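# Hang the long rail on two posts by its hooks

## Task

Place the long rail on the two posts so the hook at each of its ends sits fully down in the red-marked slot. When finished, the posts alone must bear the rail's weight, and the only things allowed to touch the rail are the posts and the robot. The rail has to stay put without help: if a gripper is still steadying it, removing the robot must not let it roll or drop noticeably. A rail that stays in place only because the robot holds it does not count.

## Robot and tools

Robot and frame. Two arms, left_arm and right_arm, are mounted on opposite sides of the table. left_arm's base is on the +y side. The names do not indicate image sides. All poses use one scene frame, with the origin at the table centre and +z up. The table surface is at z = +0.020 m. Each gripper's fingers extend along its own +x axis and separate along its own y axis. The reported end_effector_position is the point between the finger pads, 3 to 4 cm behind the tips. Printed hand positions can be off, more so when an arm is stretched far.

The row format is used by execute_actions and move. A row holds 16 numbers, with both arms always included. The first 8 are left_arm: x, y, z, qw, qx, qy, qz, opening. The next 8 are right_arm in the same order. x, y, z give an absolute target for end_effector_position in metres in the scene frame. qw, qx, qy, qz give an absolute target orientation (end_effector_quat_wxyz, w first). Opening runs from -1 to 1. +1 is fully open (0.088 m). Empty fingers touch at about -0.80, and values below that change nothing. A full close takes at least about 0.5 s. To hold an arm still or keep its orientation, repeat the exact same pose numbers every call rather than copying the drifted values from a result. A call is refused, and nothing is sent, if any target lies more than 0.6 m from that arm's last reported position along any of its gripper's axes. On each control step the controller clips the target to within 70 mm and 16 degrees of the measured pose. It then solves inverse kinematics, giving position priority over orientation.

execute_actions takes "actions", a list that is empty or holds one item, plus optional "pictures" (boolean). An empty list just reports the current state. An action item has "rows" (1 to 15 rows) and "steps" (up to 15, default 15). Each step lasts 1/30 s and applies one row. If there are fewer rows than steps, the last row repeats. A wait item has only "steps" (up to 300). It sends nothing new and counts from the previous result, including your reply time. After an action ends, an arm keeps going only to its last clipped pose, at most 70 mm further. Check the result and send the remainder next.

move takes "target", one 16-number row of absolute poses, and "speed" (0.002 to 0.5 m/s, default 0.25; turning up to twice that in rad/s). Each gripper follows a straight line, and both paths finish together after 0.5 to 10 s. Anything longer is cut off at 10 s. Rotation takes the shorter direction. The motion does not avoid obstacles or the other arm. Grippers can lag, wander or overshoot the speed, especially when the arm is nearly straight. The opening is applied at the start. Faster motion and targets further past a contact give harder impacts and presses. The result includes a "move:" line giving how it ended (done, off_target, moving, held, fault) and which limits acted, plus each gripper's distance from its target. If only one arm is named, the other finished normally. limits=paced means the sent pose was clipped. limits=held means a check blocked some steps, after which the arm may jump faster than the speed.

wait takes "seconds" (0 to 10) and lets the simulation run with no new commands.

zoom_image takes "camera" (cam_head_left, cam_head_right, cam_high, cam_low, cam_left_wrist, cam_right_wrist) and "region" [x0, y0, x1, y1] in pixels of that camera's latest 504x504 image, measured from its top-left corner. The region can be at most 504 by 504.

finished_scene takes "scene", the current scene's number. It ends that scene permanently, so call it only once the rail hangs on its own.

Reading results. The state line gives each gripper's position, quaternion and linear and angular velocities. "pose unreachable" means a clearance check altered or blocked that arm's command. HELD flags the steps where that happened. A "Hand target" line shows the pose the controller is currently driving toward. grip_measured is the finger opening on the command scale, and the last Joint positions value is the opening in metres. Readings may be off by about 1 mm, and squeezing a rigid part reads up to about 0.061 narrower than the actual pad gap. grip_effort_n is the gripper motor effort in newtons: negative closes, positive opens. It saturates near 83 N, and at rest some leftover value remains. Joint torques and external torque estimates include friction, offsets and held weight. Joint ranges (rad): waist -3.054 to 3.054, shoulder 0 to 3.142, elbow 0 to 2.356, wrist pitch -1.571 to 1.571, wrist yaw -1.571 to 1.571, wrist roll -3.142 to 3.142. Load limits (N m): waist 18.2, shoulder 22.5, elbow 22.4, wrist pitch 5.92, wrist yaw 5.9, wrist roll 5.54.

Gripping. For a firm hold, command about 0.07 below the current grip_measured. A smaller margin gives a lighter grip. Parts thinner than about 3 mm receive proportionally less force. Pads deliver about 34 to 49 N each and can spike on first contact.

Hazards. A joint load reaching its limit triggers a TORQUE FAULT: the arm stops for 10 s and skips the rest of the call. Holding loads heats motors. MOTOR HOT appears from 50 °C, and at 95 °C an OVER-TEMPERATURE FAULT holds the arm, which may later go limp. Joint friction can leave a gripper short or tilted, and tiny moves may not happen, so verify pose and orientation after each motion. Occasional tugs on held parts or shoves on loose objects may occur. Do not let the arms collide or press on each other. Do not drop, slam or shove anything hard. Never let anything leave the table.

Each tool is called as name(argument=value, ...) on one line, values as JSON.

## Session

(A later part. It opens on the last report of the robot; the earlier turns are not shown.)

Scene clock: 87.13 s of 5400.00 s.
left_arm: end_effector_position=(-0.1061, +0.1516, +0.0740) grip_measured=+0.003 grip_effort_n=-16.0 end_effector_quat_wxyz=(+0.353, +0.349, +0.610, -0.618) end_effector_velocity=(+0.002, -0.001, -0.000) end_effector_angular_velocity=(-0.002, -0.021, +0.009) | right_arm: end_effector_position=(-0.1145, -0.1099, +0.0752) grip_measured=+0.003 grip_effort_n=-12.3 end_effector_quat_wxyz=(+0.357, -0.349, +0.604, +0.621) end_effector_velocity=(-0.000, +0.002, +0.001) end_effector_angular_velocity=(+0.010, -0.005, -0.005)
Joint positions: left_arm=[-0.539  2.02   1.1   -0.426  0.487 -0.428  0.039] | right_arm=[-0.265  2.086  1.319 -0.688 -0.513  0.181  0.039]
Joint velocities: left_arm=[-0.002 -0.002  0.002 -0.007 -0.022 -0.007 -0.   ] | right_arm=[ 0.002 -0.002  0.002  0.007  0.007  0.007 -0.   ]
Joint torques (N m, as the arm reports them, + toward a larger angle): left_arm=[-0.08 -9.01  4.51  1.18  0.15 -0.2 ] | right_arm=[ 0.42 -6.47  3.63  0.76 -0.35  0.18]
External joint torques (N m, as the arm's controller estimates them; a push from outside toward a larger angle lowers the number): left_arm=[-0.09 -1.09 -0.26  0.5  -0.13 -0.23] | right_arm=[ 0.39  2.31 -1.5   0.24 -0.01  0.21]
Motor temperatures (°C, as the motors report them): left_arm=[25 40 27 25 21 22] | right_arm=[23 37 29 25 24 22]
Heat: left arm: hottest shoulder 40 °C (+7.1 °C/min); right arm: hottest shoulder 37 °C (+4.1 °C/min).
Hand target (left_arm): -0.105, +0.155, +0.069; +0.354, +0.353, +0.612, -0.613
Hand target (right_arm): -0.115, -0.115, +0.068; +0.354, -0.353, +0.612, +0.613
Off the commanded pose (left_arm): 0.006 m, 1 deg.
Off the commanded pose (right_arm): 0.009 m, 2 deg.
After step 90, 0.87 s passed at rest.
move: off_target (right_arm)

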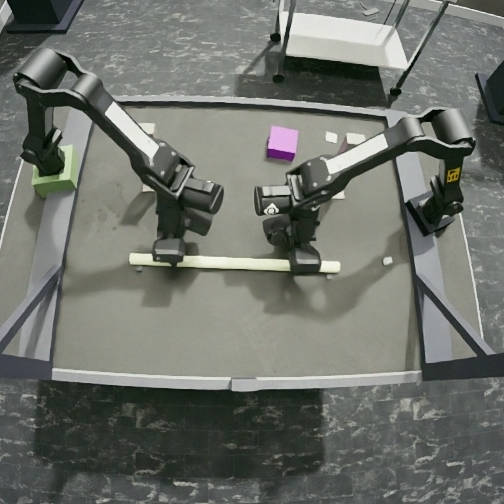

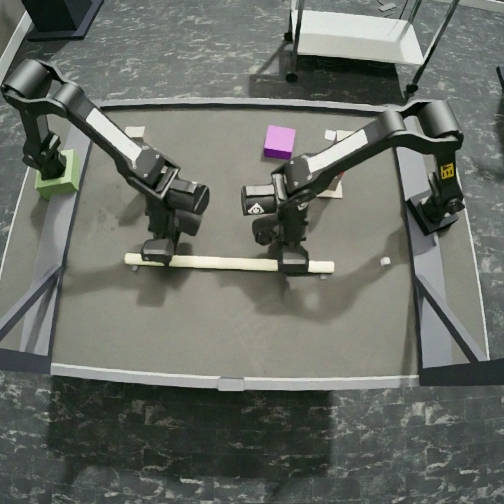

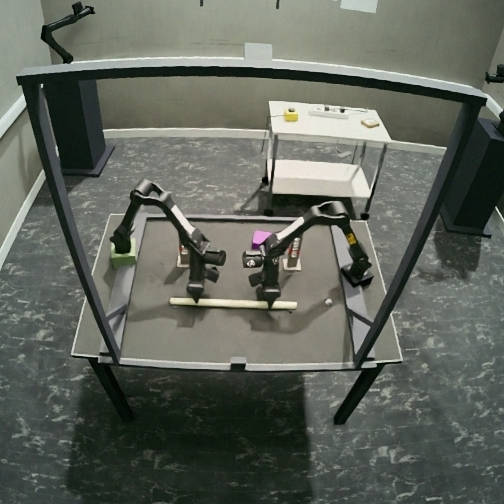

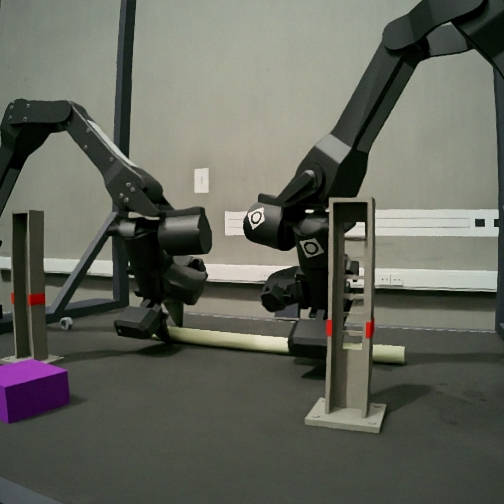

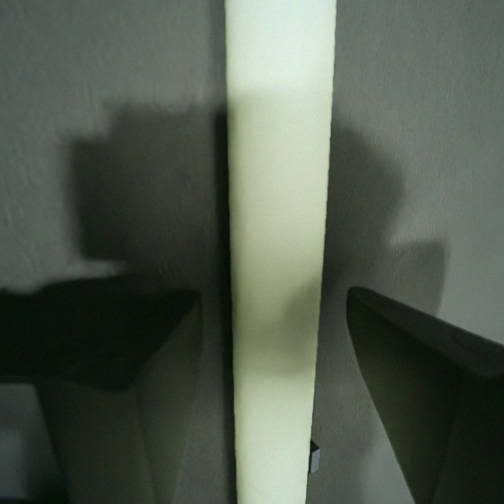

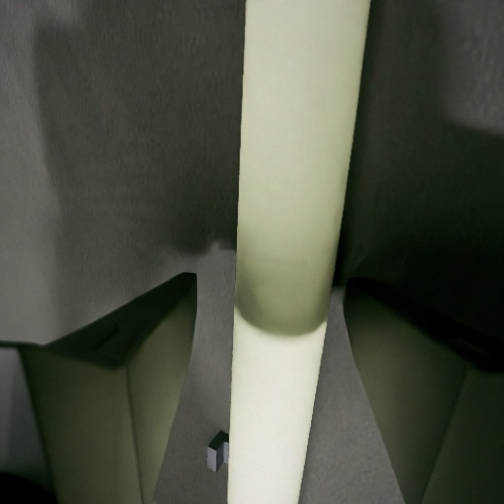

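move(target=[-0.110,0.155,0.062,0.3536,0.3536,0.6124,-0.6124,-0.18,-0.1133,-0.115,0.064,0.3536,-0.3536,0.6124,0.6124,-0.08], speed=0.01)

Scene clock: 92.30 s of 5400.00 s.
left_arm: end_effector_position=(-0.1107, +0.1513, +0.0676) grip_measured=-0.177 grip_effort_n=-15.6 end_effector_quat_wxyz=(+0.353, +0.348, +0.609, -0.619) end_effector_velocity=(-0.000, -0.001, +0.002) end_effector_angular_velocity=(-0.010, -0.002, +0.006) | right_arm: end_effector_position=(-0.1145, -0.1100, +0.0735) grip_measured=-0.078 grip_effort_n=-11.9 end_effector_quat_wxyz=(+0.357, -0.349, +0.604, +0.621) end_effector_velocity=(+0.000, -0.002, +0.001) end_effector_angular_velocity=(+0.003, +0.006, +0.017)
Joint positions: left_arm=[-0.551  2.04   1.098 -0.397  0.485 -0.441  0.03 ] | right_arm=[-0.265  2.089  1.315 -0.68  -0.513  0.181  0.035]
Joint velocities: left_arm=[-0.002 -0.007 -0.002  0.007 -0.007 -0.007  0.   ] | right_arm=[-0.002 -0.002 -0.002 -0.007 -0.007 -0.022  0.   ]
Joint torques (N m, as the arm reports them, + toward a larger angle): left_arm=[-0.13 -8.82  4.42  1.16  0.16 -0.04] | right_arm=[-0.17 -6.03  3.4   0.83 -0.35 -0.01]
External joint torques (N m, as the arm's controller estimates them; a push from outside toward a larger angle lowers the number): left_arm=[-0.17 -0.87 -0.22  0.49 -0.12 -0.07] | right_arm=[-0.16  2.66 -1.66  0.31 -0.02  0.01]
Motor temperatures (°C, as the motors report them): left_arm=[25 40 27 25 21 22] | right_arm=[23 37 29 25 24 22]
Heat: left arm: hottest shoulder 40 °C (+7.1 °C/min); right arm: hottest shoulder 37 °C (+4.0 °C/min).
Hand target (left_arm): -0.110, +0.155, +0.062; +0.354, +0.354, +0.612, -0.612
Hand target (right_arm): -0.113, -0.115, +0.064; +0.353, -0.354, +0.612, +0.612
Off the commanded pose (left_arm): 0.007 m, 1 deg.
Off the commanded pose (right_arm): 0.011 m, 2 deg.
After step 90, 0.60 s passed at rest.
move: off_target (right_arm)

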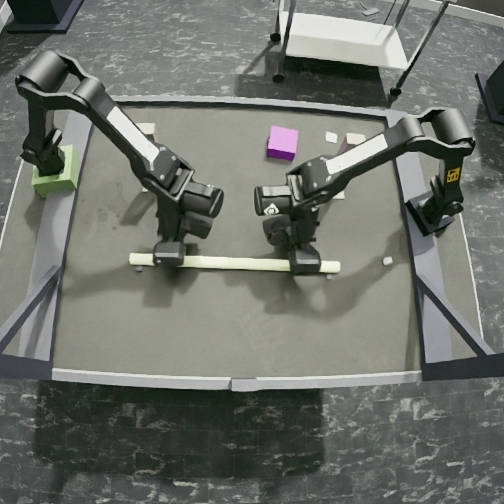

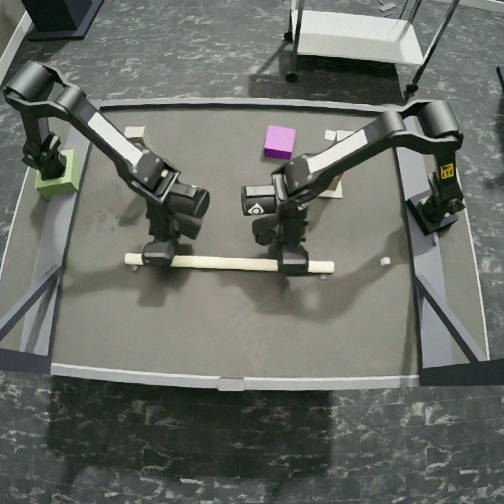

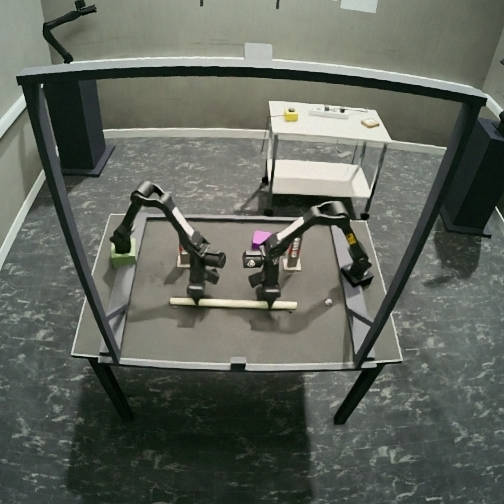

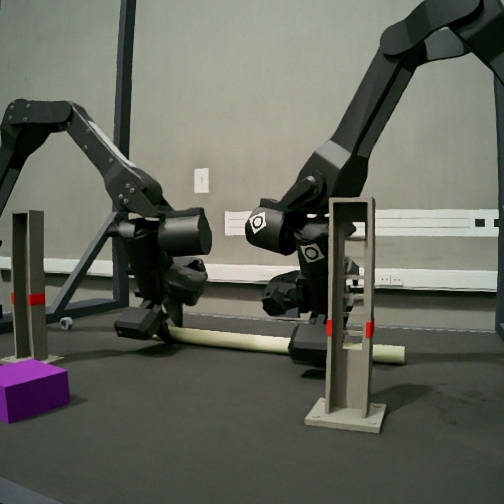

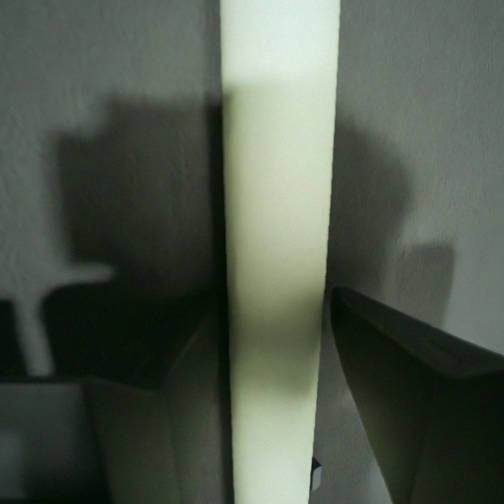

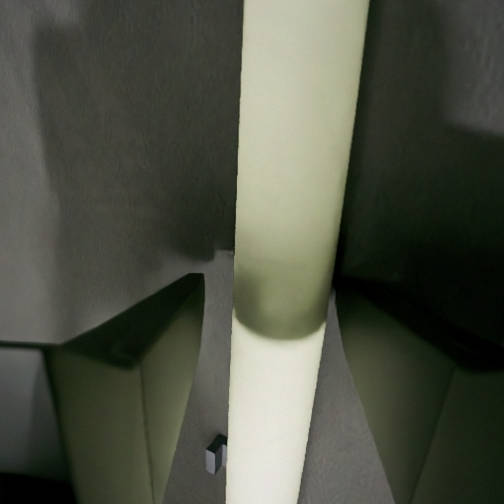

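move(target=[-0.113,0.155,0.058,0.3536,0.3536,0.6124,-0.6124,-0.23,-0.1095,-0.115,0.062,0.3536,-0.3536,0.6124,0.6124,-0.2], speed=0.01)

Scene clock: 96.23 s of 5400.00 s.
left_arm: end_effector_position=(-0.1126, +0.1503, +0.0663) grip_measured=-0.227 grip_effort_n=-15.6 end_effector_quat_wxyz=(+0.354, +0.346, +0.610, -0.619) end_effector_velocity=(+0.001, +0.003, -0.002) end_effector_angular_velocity=(+0.012, -0.011, +0.006) | right_arm: end_effector_position=(-0.1121, -0.1099, +0.0720) grip_measured=-0.198 grip_effort_n=-11.4 end_effector_quat_wxyz=(+0.357, -0.347, +0.606, +0.621) end_effector_velocity=(+0.000, -0.001, +0.003) end_effector_angular_velocity=(+0.008, +0.006, +0.017)
Joint positions: left_arm=[-0.555  2.045  1.098 -0.384  0.484 -0.45   0.028] | right_arm=[-0.273  2.092  1.312 -0.677 -0.518  0.177  0.029]
Joint velocities: left_arm=[-0.002 -0.002 -0.007 -0.007 -0.007 -0.007 -0.   ] | right_arm=[-0.002 -0.007 -0.002 -0.007 -0.007 -0.022 -0.   ]
Joint torques (N m, as the arm reports them, + toward a larger angle): left_arm=[-0.68 -7.56  4.43  1.44  0.08 -0.14] | right_arm=[-0.36 -6.04  3.31  0.78 -0.26 -0.23]
External joint torques (N m, as the arm's controller estimates them; a push from outside toward a larger angle lowers the number): left_arm=[-0.63  0.35 -0.14  0.77 -0.2  -0.17] | right_arm=[-0.35  2.63 -1.66  0.29  0.07 -0.2 ]
Motor temperatures (°C, as the motors report them): left_arm=[25 40 27 25 21 22] | right_arm=[23 37 29 25 24 22]
Heat: left arm: hottest shoulder 40 °C (+7.1 °C/min); right arm: hottest shoulder 37 °C (+3.0 °C/min).
Hand target (left_arm): -0.113, +0.155, +0.058; +0.354, +0.354, +0.612, -0.612
Hand target (right_arm): -0.110, -0.115, +0.062; +0.353, -0.354, +0.612, +0.613
Off the commanded pose (left_arm): 0.009 m, 1 deg.
Off the commanded pose (right_arm): 0.012 m, 1 deg.
move: off_target (left_arm, right_arm)

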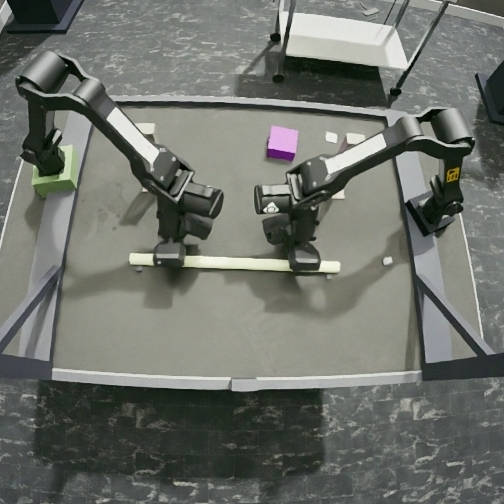

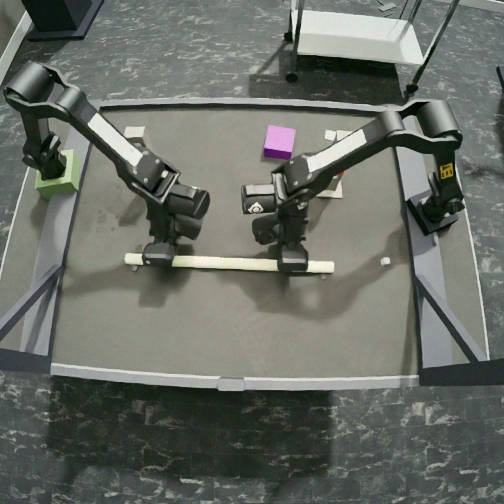

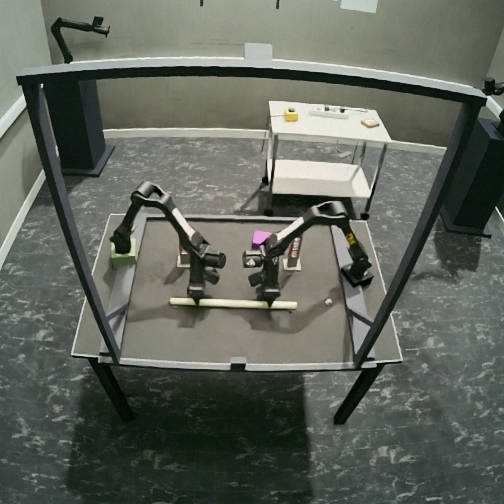

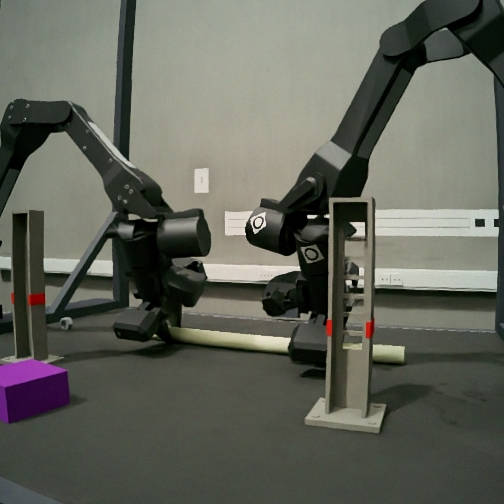

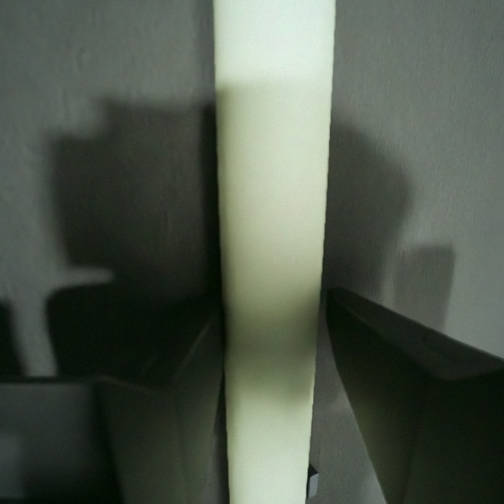

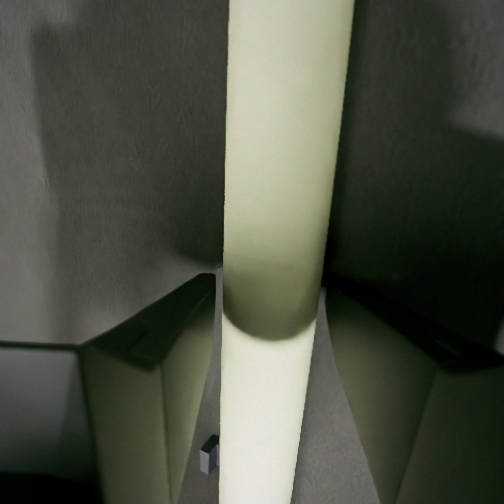

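Both on the table. Close.

execute_actions(actions=[{"rows":[[-0.112,0.155,0.058,0.3536,0.3536,0.6124,-0.6124,-0.28,-0.111,-0.115,0.062,0.3536,-0.3536,0.6124,0.6124,-0.26],[-0.112,0.155,0.058,0.3536,0.3536,0.6124,-0.6124,-0.28,-0.111,-0.115,0.062,0.3536,-0.3536,0.6124,0.6124,-0.26],[-0.112,0.155,0.058,0.3536,0.3536,0.6124,-0.6124,-0.28,-0.111,-0.115,0.062,0.3536,-0.3536,0.6124,0.6124,-0.28],[-0.112,0.155,0.058,0.3536,0.3536,0.6124,-0.6124,-0.28,-0.111,-0.115,0.062,0.3536,-0.3536,0.6124,0.6124,-0.28],[-0.112,0.155,0.058,0.3536,0.3536,0.6124,-0.6124,-0.3,-0.111,-0.115,0.062,0.3536,-0.3536,0.6124,0.6124,-0.3],[-0.112,0.155,0.058,0.3536,0.3536,0.6124,-0.6124,-0.3,-0.111,-0.115,0.062,0.3536,-0.3536,0.6124,0.6124,-0.3],[-0.112,0.155,0.058,0.3536,0.3536,0.6124,-0.6124,-0.33,-0.111,-0.115,0.062,0.3536,-0.3536,0.6124,0.6124,-0.33],[-0.112,0.155,0.058,0.3536,0.3536,0.6124,-0.6124,-0.36,-0.111,-0.115,0.062,0.3536,-0.3536,0.6124,0.6124,-0.36],[-0.112,0.155,0.058,0.3536,0.3536,0.6124,-0.6124,-0.39,-0.111,-0.115,0.062,0.3536,-0.3536,0.6124,0.6124,-0.39],[-0.112,0.155,0.058,0.3536,0.3536,0.6124,-0.6124,-0.42,-0.111,-0.115,0.062,0.3536,-0.3536,0.6124,0.6124,-0.42]],"steps":15}], pictures=false)

move(target=[-0.1125,0.1505,0.115,0.3536,0.3536,0.6124,-0.6124,-0.42,-0.112,-0.110,0.121,0.3536,-0.3536,0.6124,0.6124,-0.42], speed=0.03)

Scene clock: 104.80 s of 5400.00 s.
left_arm: end_effector_position=(-0.1124, +0.1501, +0.0656) grip_measured=-0.348 grip_effort_n=-83.5 end_effector_quat_wxyz=(+0.355, +0.346, +0.609, -0.619) end_effector_velocity=(+0.001, +0.001, +0.001) end_effector_angular_velocity=(+0.003, -0.007, +0.006) | right_arm: end_effector_position=(-0.1121, -0.1099, +0.0715) grip_measured=-0.359 grip_effort_n=-83.5 end_effector_quat_wxyz=(+0.356, -0.347, +0.606, +0.621) end_effector_velocity=(+0.000, -0.002, +0.002) end_effector_angular_velocity=(-0.007, +0.020, +0.001)
Joint positions: left_arm=[-0.555  2.047  1.098 -0.382  0.481 -0.45   0.022] | right_arm=[-0.274  2.093  1.311 -0.675 -0.52   0.177  0.021]
Joint velocities: left_arm=[-0.002 -0.007 -0.002 -0.007 -0.007 -0.007 -0.   ] | right_arm=[-0.007 -0.002 -0.002 -0.007 -0.022 -0.007 -0.   ]
Joint torques (N m, as the arm reports them, + toward a larger angle): left_arm=[-0.49 -8.02  4.29  1.24  0.2   0.02] | right_arm=[ 0.07 -6.12  3.46  0.79 -0.21 -0.09]
External joint torques (N m, as the arm's controller estimates them; a push from outside toward a larger angle lowers the number): left_arm=[-0.53 -0.04 -0.33  0.56 -0.08 -0.01] | right_arm=[ 0.16  2.55 -1.54  0.29  0.13 -0.07]
Motor temperatures (°C, as the motors report them): left_arm=[25 39 27 26 21 22] | right_arm=[23 36 29 25 24 22]
Heat: left arm: hottest shoulder 39 °C (+4.0 °C/min); right arm: hottest shoulder 36 °C (+2.0 °C/min).
Hand target (left_arm): -0.112, +0.155, +0.058; +0.354, +0.354, +0.612, -0.612
Hand target (right_arm): -0.111, -0.115, +0.062; +0.354, -0.354, +0.612, +0.612
Off the commanded pose (left_arm): 0.009 m, 1 deg.
Off the commanded pose (right_arm): 0.011 m, 1 deg.
Steps of this call (steps 1 to 90: nothing new was sent; then 5.07 s passed at rest; steps 91 to 105: all 15 steps of this action). Readings (end_effector_position):
91: left_arm (-0.1125, +0.1503, +0.0662) | right_arm (-0.1120, -0.1098, +0.0719)
92: left_arm (-0.1125, +0.1502, +0.0661) | right_arm (-0.1120, -0.1099, +0.0717)
94: left_arm (-0.1124, +0.1502, +0.0659) | right_arm (-0.1119, -0.1098, +0.0716)
98: left_arm (-0.1123, +0.1501, +0.0655) | right_arm (-0.1121, -0.1098, +0.0715)
105: the state above

Scene clock: 106.97 s of 5400.00 s.
left_arm: end_effector_position=(-0.1095, +0.1505, +0.1066) grip_measured=-0.348 grip_effort_n=-83.5 end_effector_quat_wxyz=(+0.357, +0.358, +0.613, -0.607) end_effector_velocity=(-0.000, +0.004, -0.001) end_effector_angular_velocity=(+0.019, -0.002, -0.010) | right_arm: end_effector_position=(-0.1098, -0.1102, +0.1114) grip_measured=-0.359 grip_effort_n=-83.5 end_effector_quat_wxyz=(+0.355, -0.357, +0.614, +0.607) end_effector_velocity=(-0.001, -0.004, +0.003) end_effector_angular_velocity=(-0.009, +0.019, +0.018)
Joint positions: left_arm=[-0.552  1.965  1.183 -0.584  0.472 -0.444  0.022] | right_arm=[-0.276  2.046  1.421 -0.871 -0.509  0.174  0.021]
Joint velocities: left_arm=[-0.002  0.002  0.002 -0.022  0.007  0.007 -0.   ] | right_arm=[-0.002 -0.002  0.002 -0.022 -0.022 -0.022 -0.   ]
Joint torques (N m, as the arm reports them, + toward a larger angle): left_arm=[ -0.45 -12.14   6.93   0.08   0.51  -0.06] | right_arm=[ 0.37 -9.65  6.   -0.44 -0.45  0.02]
External joint torques (N m, as the arm's controller estimates them; a push from outside toward a larger angle lowers the number): left_arm=[-0.43 -4.28  1.85 -0.56  0.23 -0.09] | right_arm=[ 0.35 -1.02  0.73 -0.88 -0.12  0.05]
Motor temperatures (°C, as the motors report them): left_arm=[25 39 27 25 21 22] | right_arm=[23 37 29 25 24 22]
Heat: left arm: hottest shoulder 39 °C (+4.0 °C/min); right arm: hottest shoulder 37 °C (+2.0 °C/min).
Hand target (left_arm): -0.112, +0.151, +0.115; +0.354, +0.354, +0.612, -0.613
Hand target (right_arm): -0.112, -0.111, +0.121; +0.354, -0.354, +0.612, +0.612
Off the commanded pose (left_arm): 0.009 m, 1 deg.
Off the commanded pose (right_arm): 0.010 m, 1 deg.
move: off_target (left_arm, right_arm)

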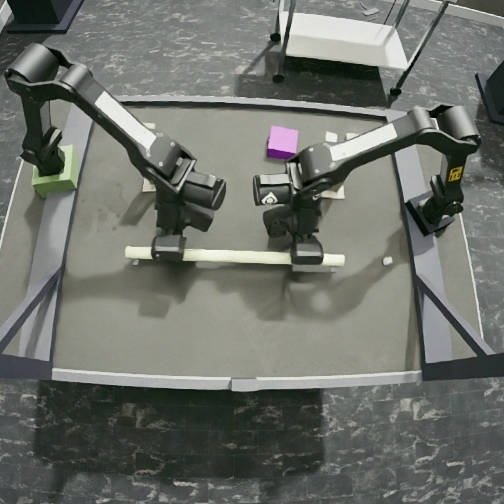

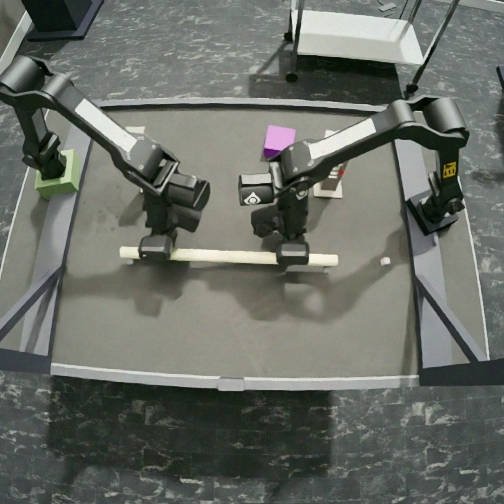

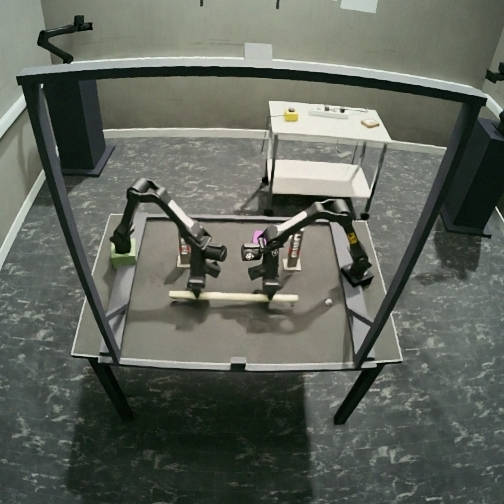

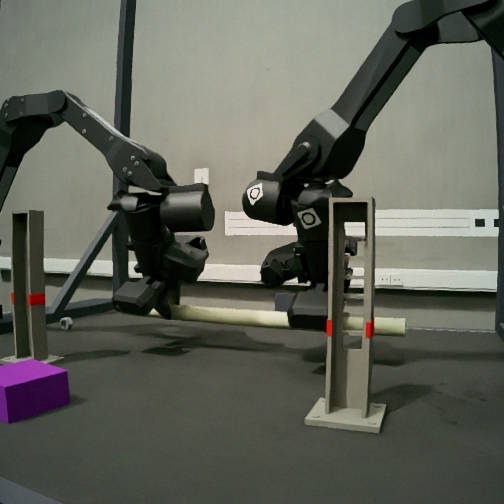

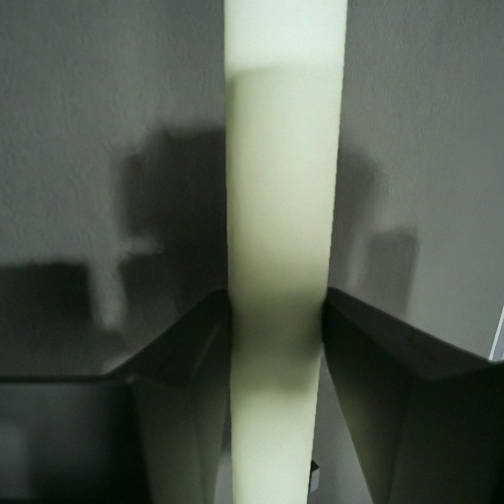

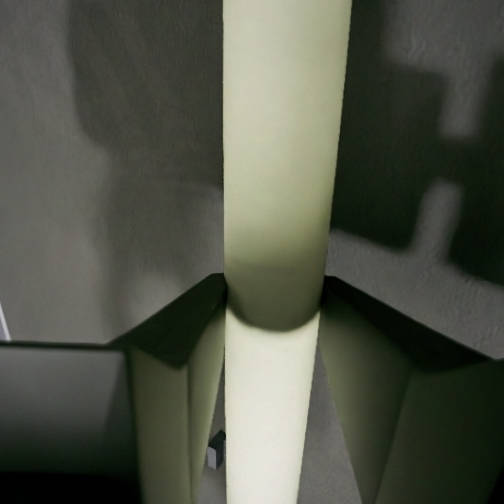

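move(target=[-0.11,0.1505,0.115,0.5,0.5,0.5,-0.5,-0.42,-0.11,-0.110,0.119,0.5,-0.5,0.5,0.5,-0.42], speed=0.08)

move(target=[-0.11,0.1505,0.115,0.6272,0.6272,0.3265,-0.3265,-0.42,-0.11,-0.110,0.118,0.6272,-0.6272,0.3265,0.3265,-0.42], speed=0.08)

Scene clock: 113.83 s of 5400.00 s.
left_arm: end_effector_position=(-0.1072, +0.1504, +0.1143) grip_measured=-0.348 grip_effort_n=-83.5 end_effector_quat_wxyz=(+0.502, +0.498, +0.499, -0.501) end_effector_velocity=(+0.001, +0.006, +0.000) end_effector_angular_velocity=(+0.023, -0.005, +0.019) | right_arm: end_effector_position=(-0.1072, -0.1105, +0.1193) grip_measured=-0.359 grip_effort_n=-83.5 end_effector_quat_wxyz=(+0.501, -0.498, +0.500, +0.502) end_effector_velocity=(+0.003, -0.001, +0.000) end_effector_angular_velocity=(-0.005, -0.009, +0.005)
Joint positions: left_arm=[-0.726  2.071  1.467 -0.961 -0.002 -0.565  0.022] | right_arm=[-0.096  2.084  1.594 -1.076 -0.001  0.33   0.021]
Joint velocities: left_arm=[-0.002 -0.002 -0.002 -0.022  0.007 -0.022 -0.   ] | right_arm=[-0.002 -0.002 -0.002 -0.007  0.007 -0.007 -0.   ]
Joint torques (N m, as the arm reports them, + toward a larger angle): left_arm=[ -0.38 -10.21   7.63  -0.07   0.    -0.22] | right_arm=[ 0.66 -7.27  6.89 -0.22 -0.03  0.15]
External joint torques (N m, as the arm's controller estimates them; a push from outside toward a larger angle lowers the number): left_arm=[-0.35 -1.66  2.54 -0.37  0.03 -0.22] | right_arm=[ 0.66  1.76  1.5  -0.54 -0.04  0.15]
Motor temperatures (°C, as the motors report them): left_arm=[25 40 27 25 21 22] | right_arm=[23 38 30 25 24 22]
Heat: left arm: hottest shoulder 40 °C (+3.0 °C/min); right arm: hottest shoulder 38 °C (+3.0 °C/min).
Hand target (left_arm): -0.110, +0.151, +0.115; +0.501, +0.499, +0.499, -0.501
Hand target (right_arm): -0.110, -0.110, +0.119; +0.499, -0.500, +0.500, +0.501
Off the commanded pose (left_arm): 0.003 m, 0 deg.
Off the commanded pose (right_arm): 0.003 m, 0 deg.
After step 90, 0.37 s passed at rest.
move: done

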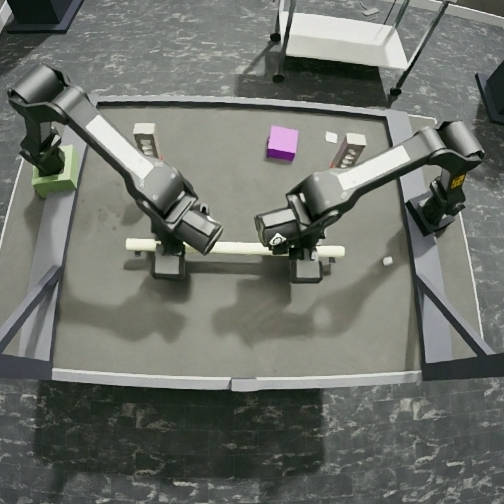

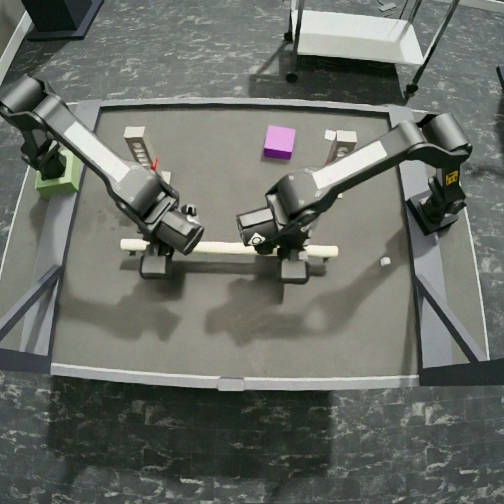

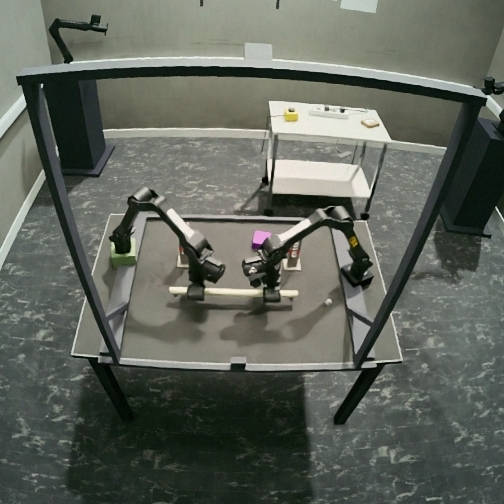

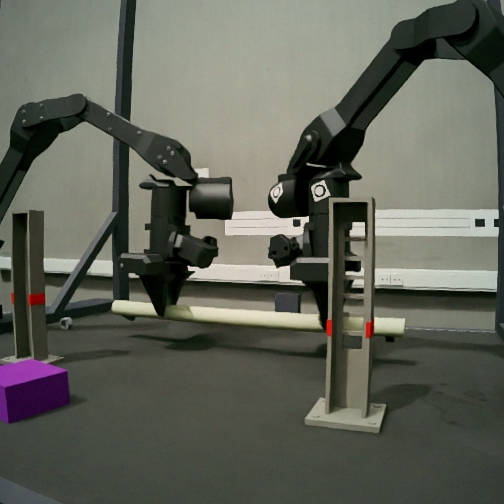

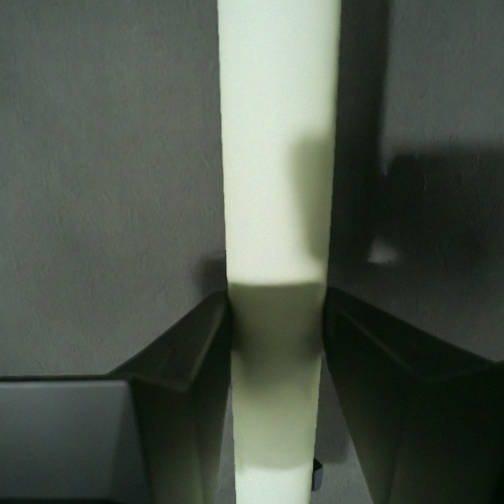

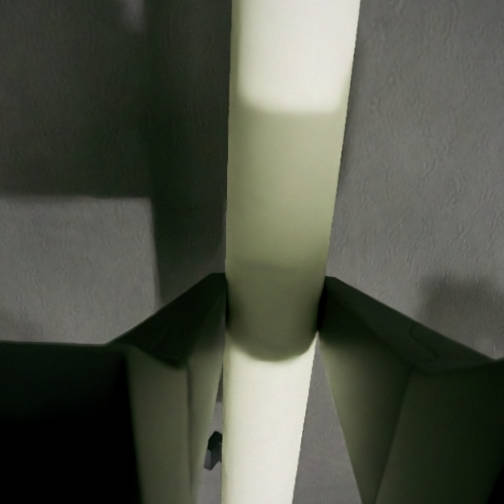

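Scene clock: 117.97 s of 5400.00 s.
left_arm: end_effector_position=(-0.1090, +0.1507, +0.1141) grip_measured=-0.348 grip_effort_n=-83.5 end_effector_quat_wxyz=(+0.628, +0.624, +0.329, -0.328) end_effector_velocity=(+0.004, +0.002, +0.005) end_effector_angular_velocity=(+0.006, -0.036, -0.006) | right_arm: end_effector_position=(-0.1084, -0.1109, +0.1182) grip_measured=-0.359 grip_effort_n=-83.5 end_effector_quat_wxyz=(+0.627, -0.624, +0.332, +0.328) end_effector_velocity=(+0.005, -0.005, +0.003) end_effector_angular_velocity=(-0.035, -0.010, -0.004)
Joint positions: left_arm=[-0.896  2.432  1.939 -1.51  -0.436 -0.835  0.022] | right_arm=[ 0.095  2.351  1.908 -1.457  0.511  0.613  0.021]
Joint velocities: left_arm=[-0.002  0.002  0.007 -0.037 -0.022 -0.007 -0.   ] | right_arm=[-0.007 -0.002  0.002 -0.037 -0.007 -0.007 -0.   ]
Joint torques (N m, as the arm reports them, + toward a larger angle): left_arm=[ -0.22 -11.94   6.94  -0.86  -0.47  -0.06] | right_arm=[ 0.62 -8.    6.45 -0.67  0.46  0.02]
External joint torques (N m, as the arm's controller estimates them; a push from outside toward a larger angle lowers the number): left_arm=[-0.29 -1.91  2.37 -0.45 -0.16 -0.02] | right_arm=[ 0.68  2.08  1.57 -0.43  0.12 -0.01]
Motor temperatures (°C, as the motors report them): left_arm=[25 41 28 25 21 22] | right_arm=[23 38 30 25 24 22]
Heat: left arm: hottest shoulder 41 °C (+4.0 °C/min); right arm: hottest shoulder 38 °C (+3.0 °C/min).
Hand target (left_arm): -0.110, +0.150, +0.116; +0.628, +0.626, +0.325, -0.328
Hand target (right_arm): -0.110, -0.110, +0.118; +0.626, -0.627, +0.327, +0.328
Off the commanded pose (left_arm): 0.001 m, 0 deg.
Off the commanded pose (right_arm): 0.002 m, 1 deg.
move: done

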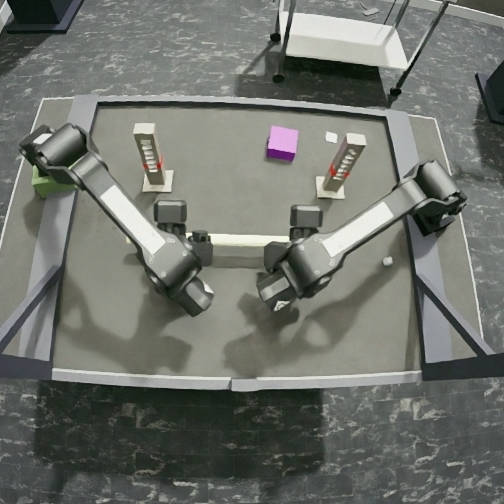

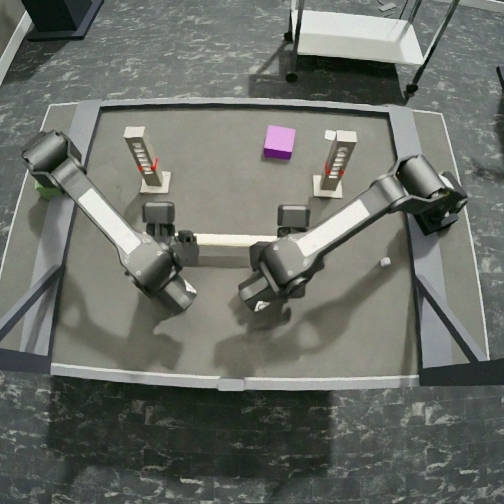

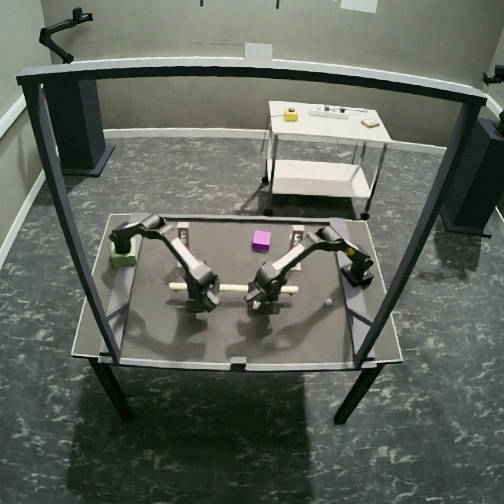

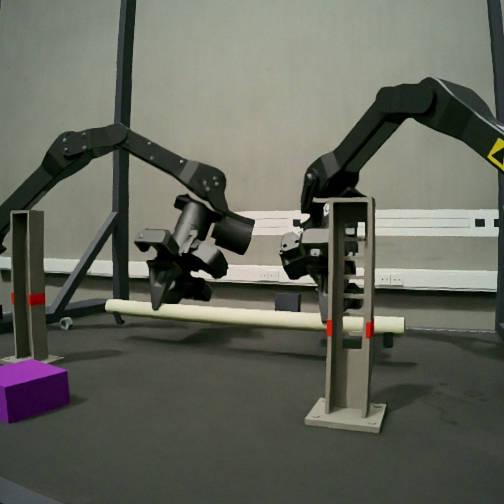

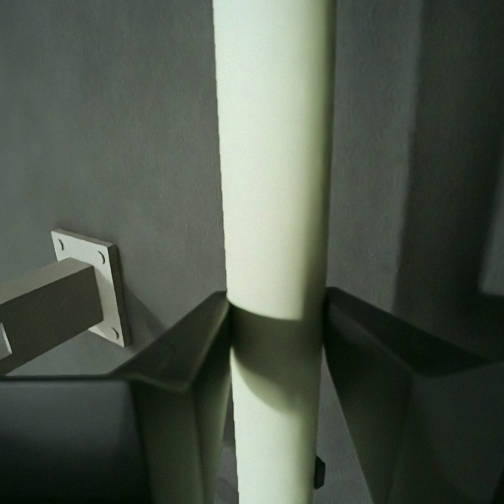

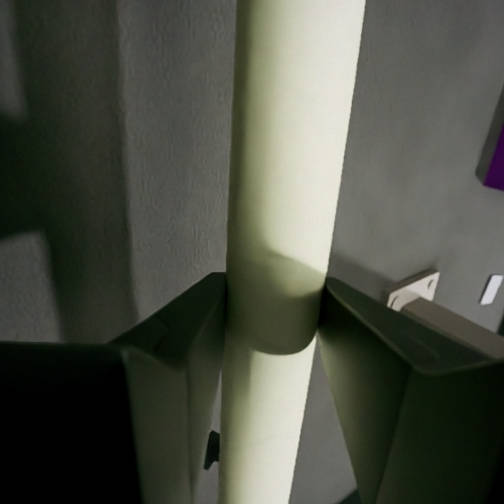

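move(target=[-0.118,0.1505,0.090,0.6272,0.6272,0.3265,-0.3265,-0.42,-0.118,-0.110,0.093,0.6272,-0.6272,0.3265,0.3265,-0.42], speed=0.02)

zoom_image(camera="cam_low", region=[80,250,440,400])

Scene clock: 136.53 s of 5400.00 s.
left_arm: end_effector_position=(-0.1164, +0.1517, +0.0895) grip_measured=-0.348 grip_effort_n=-83.5 end_effector_quat_wxyz=(+0.627, +0.627, +0.328, -0.325) end_effector_velocity=(-0.002, +0.004, +0.001) end_effector_angular_velocity=(+0.006, -0.000, +0.002) | right_arm: end_effector_position=(-0.1176, -0.1084, +0.0958) grip_measured=-0.359 grip_effort_n=-83.5 end_effector_quat_wxyz=(+0.629, -0.622, +0.331, +0.329) end_effector_velocity=(-0.004, -0.001, -0.002) end_effector_angular_velocity=(-0.000, +0.022, -0.011)
Joint positions: left_arm=[-0.91   2.493  1.945 -1.471 -0.432 -0.85   0.022] | right_arm=[ 0.111  2.403  1.908 -1.411  0.508  0.633  0.021]
Joint velocities: left_arm=[-0.007 -0.002 -0.002 -0.007  0.007 -0.007 -0.   ] | right_arm=[ 0.002 -0.002 -0.002  0.007 -0.022  0.007 -0.   ]
Joint torques (N m, as the arm reports them, + toward a larger angle): left_arm=[ -0.1  -11.89   7.19  -0.55  -0.36   0.03] | right_arm=[ 0.47 -8.33  4.43 -0.15  0.44  0.01]
External joint torques (N m, as the arm's controller estimates them; a push from outside toward a larger angle lowers the number): left_arm=[-0.03 -1.6   2.69 -0.11 -0.06  0.06] | right_arm=[ 0.47  1.92 -0.39  0.08  0.11 -0.02]
Motor temperatures (°C, as the motors report them): left_arm=[25 43 29 26 21 22] | right_arm=[23 40 31 25 25 22]
Heat: left arm: hottest shoulder 43 °C (+3.0 °C/min); right arm: hottest shoulder 40 °C (+3.0 °C/min).
Hand target (left_arm): -0.118, +0.151, +0.090; +0.627, +0.627, +0.327, -0.327
Hand target (right_arm): -0.118, -0.110, +0.093; +0.627, -0.627, +0.327, +0.327
Off the commanded pose (left_arm): 0.002 m, 0 deg.
Off the commanded pose (right_arm): 0.003 m, 1 deg.
After step 90, 13.97 s passed at rest.
move: done

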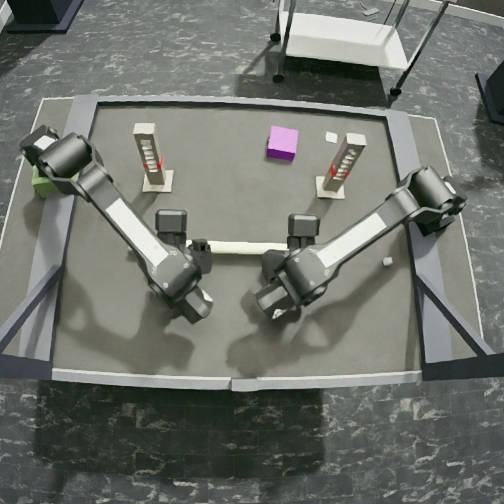

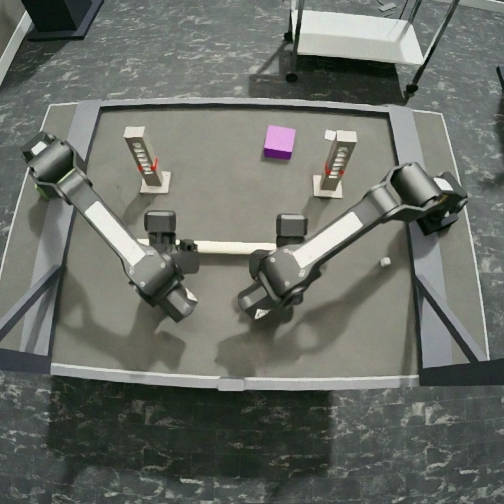

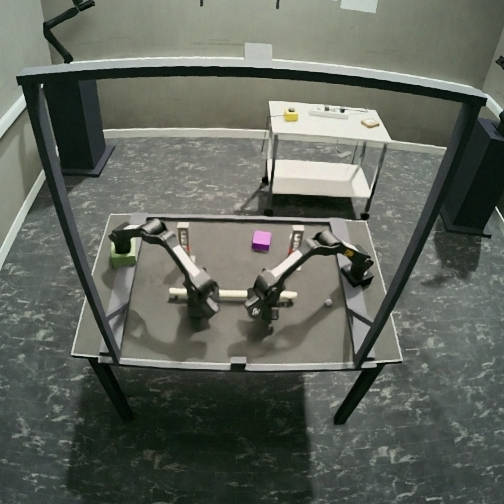

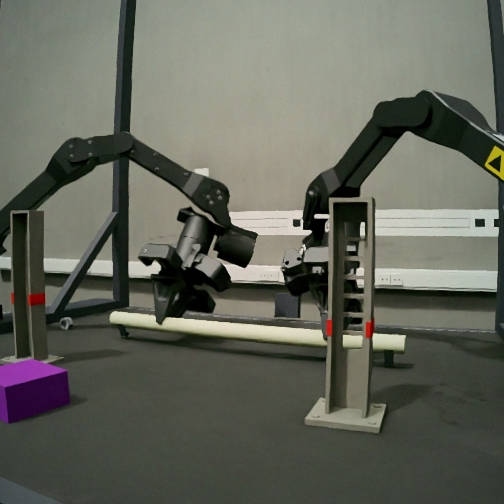

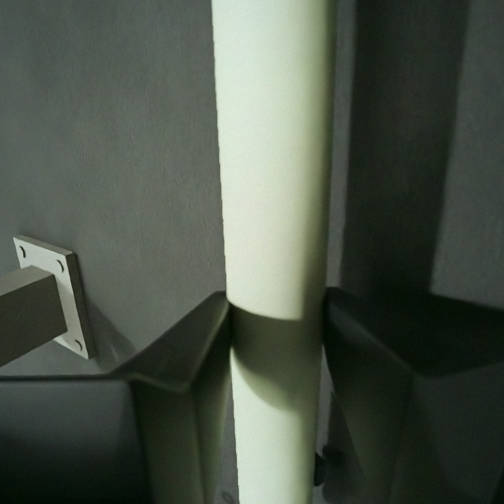

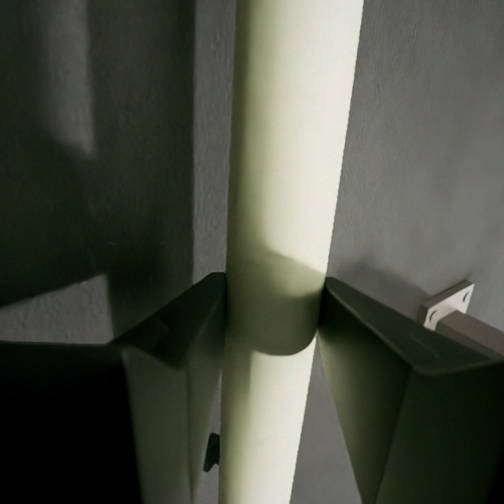

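Region (80, 250, 440, 400) of cam_low's 504x504 image, scaled by 1.400, with more detail than that image has; it fills the top 210 rows of this view, and the rest is white.

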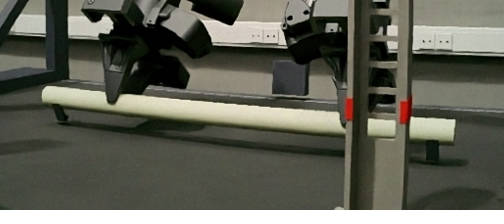

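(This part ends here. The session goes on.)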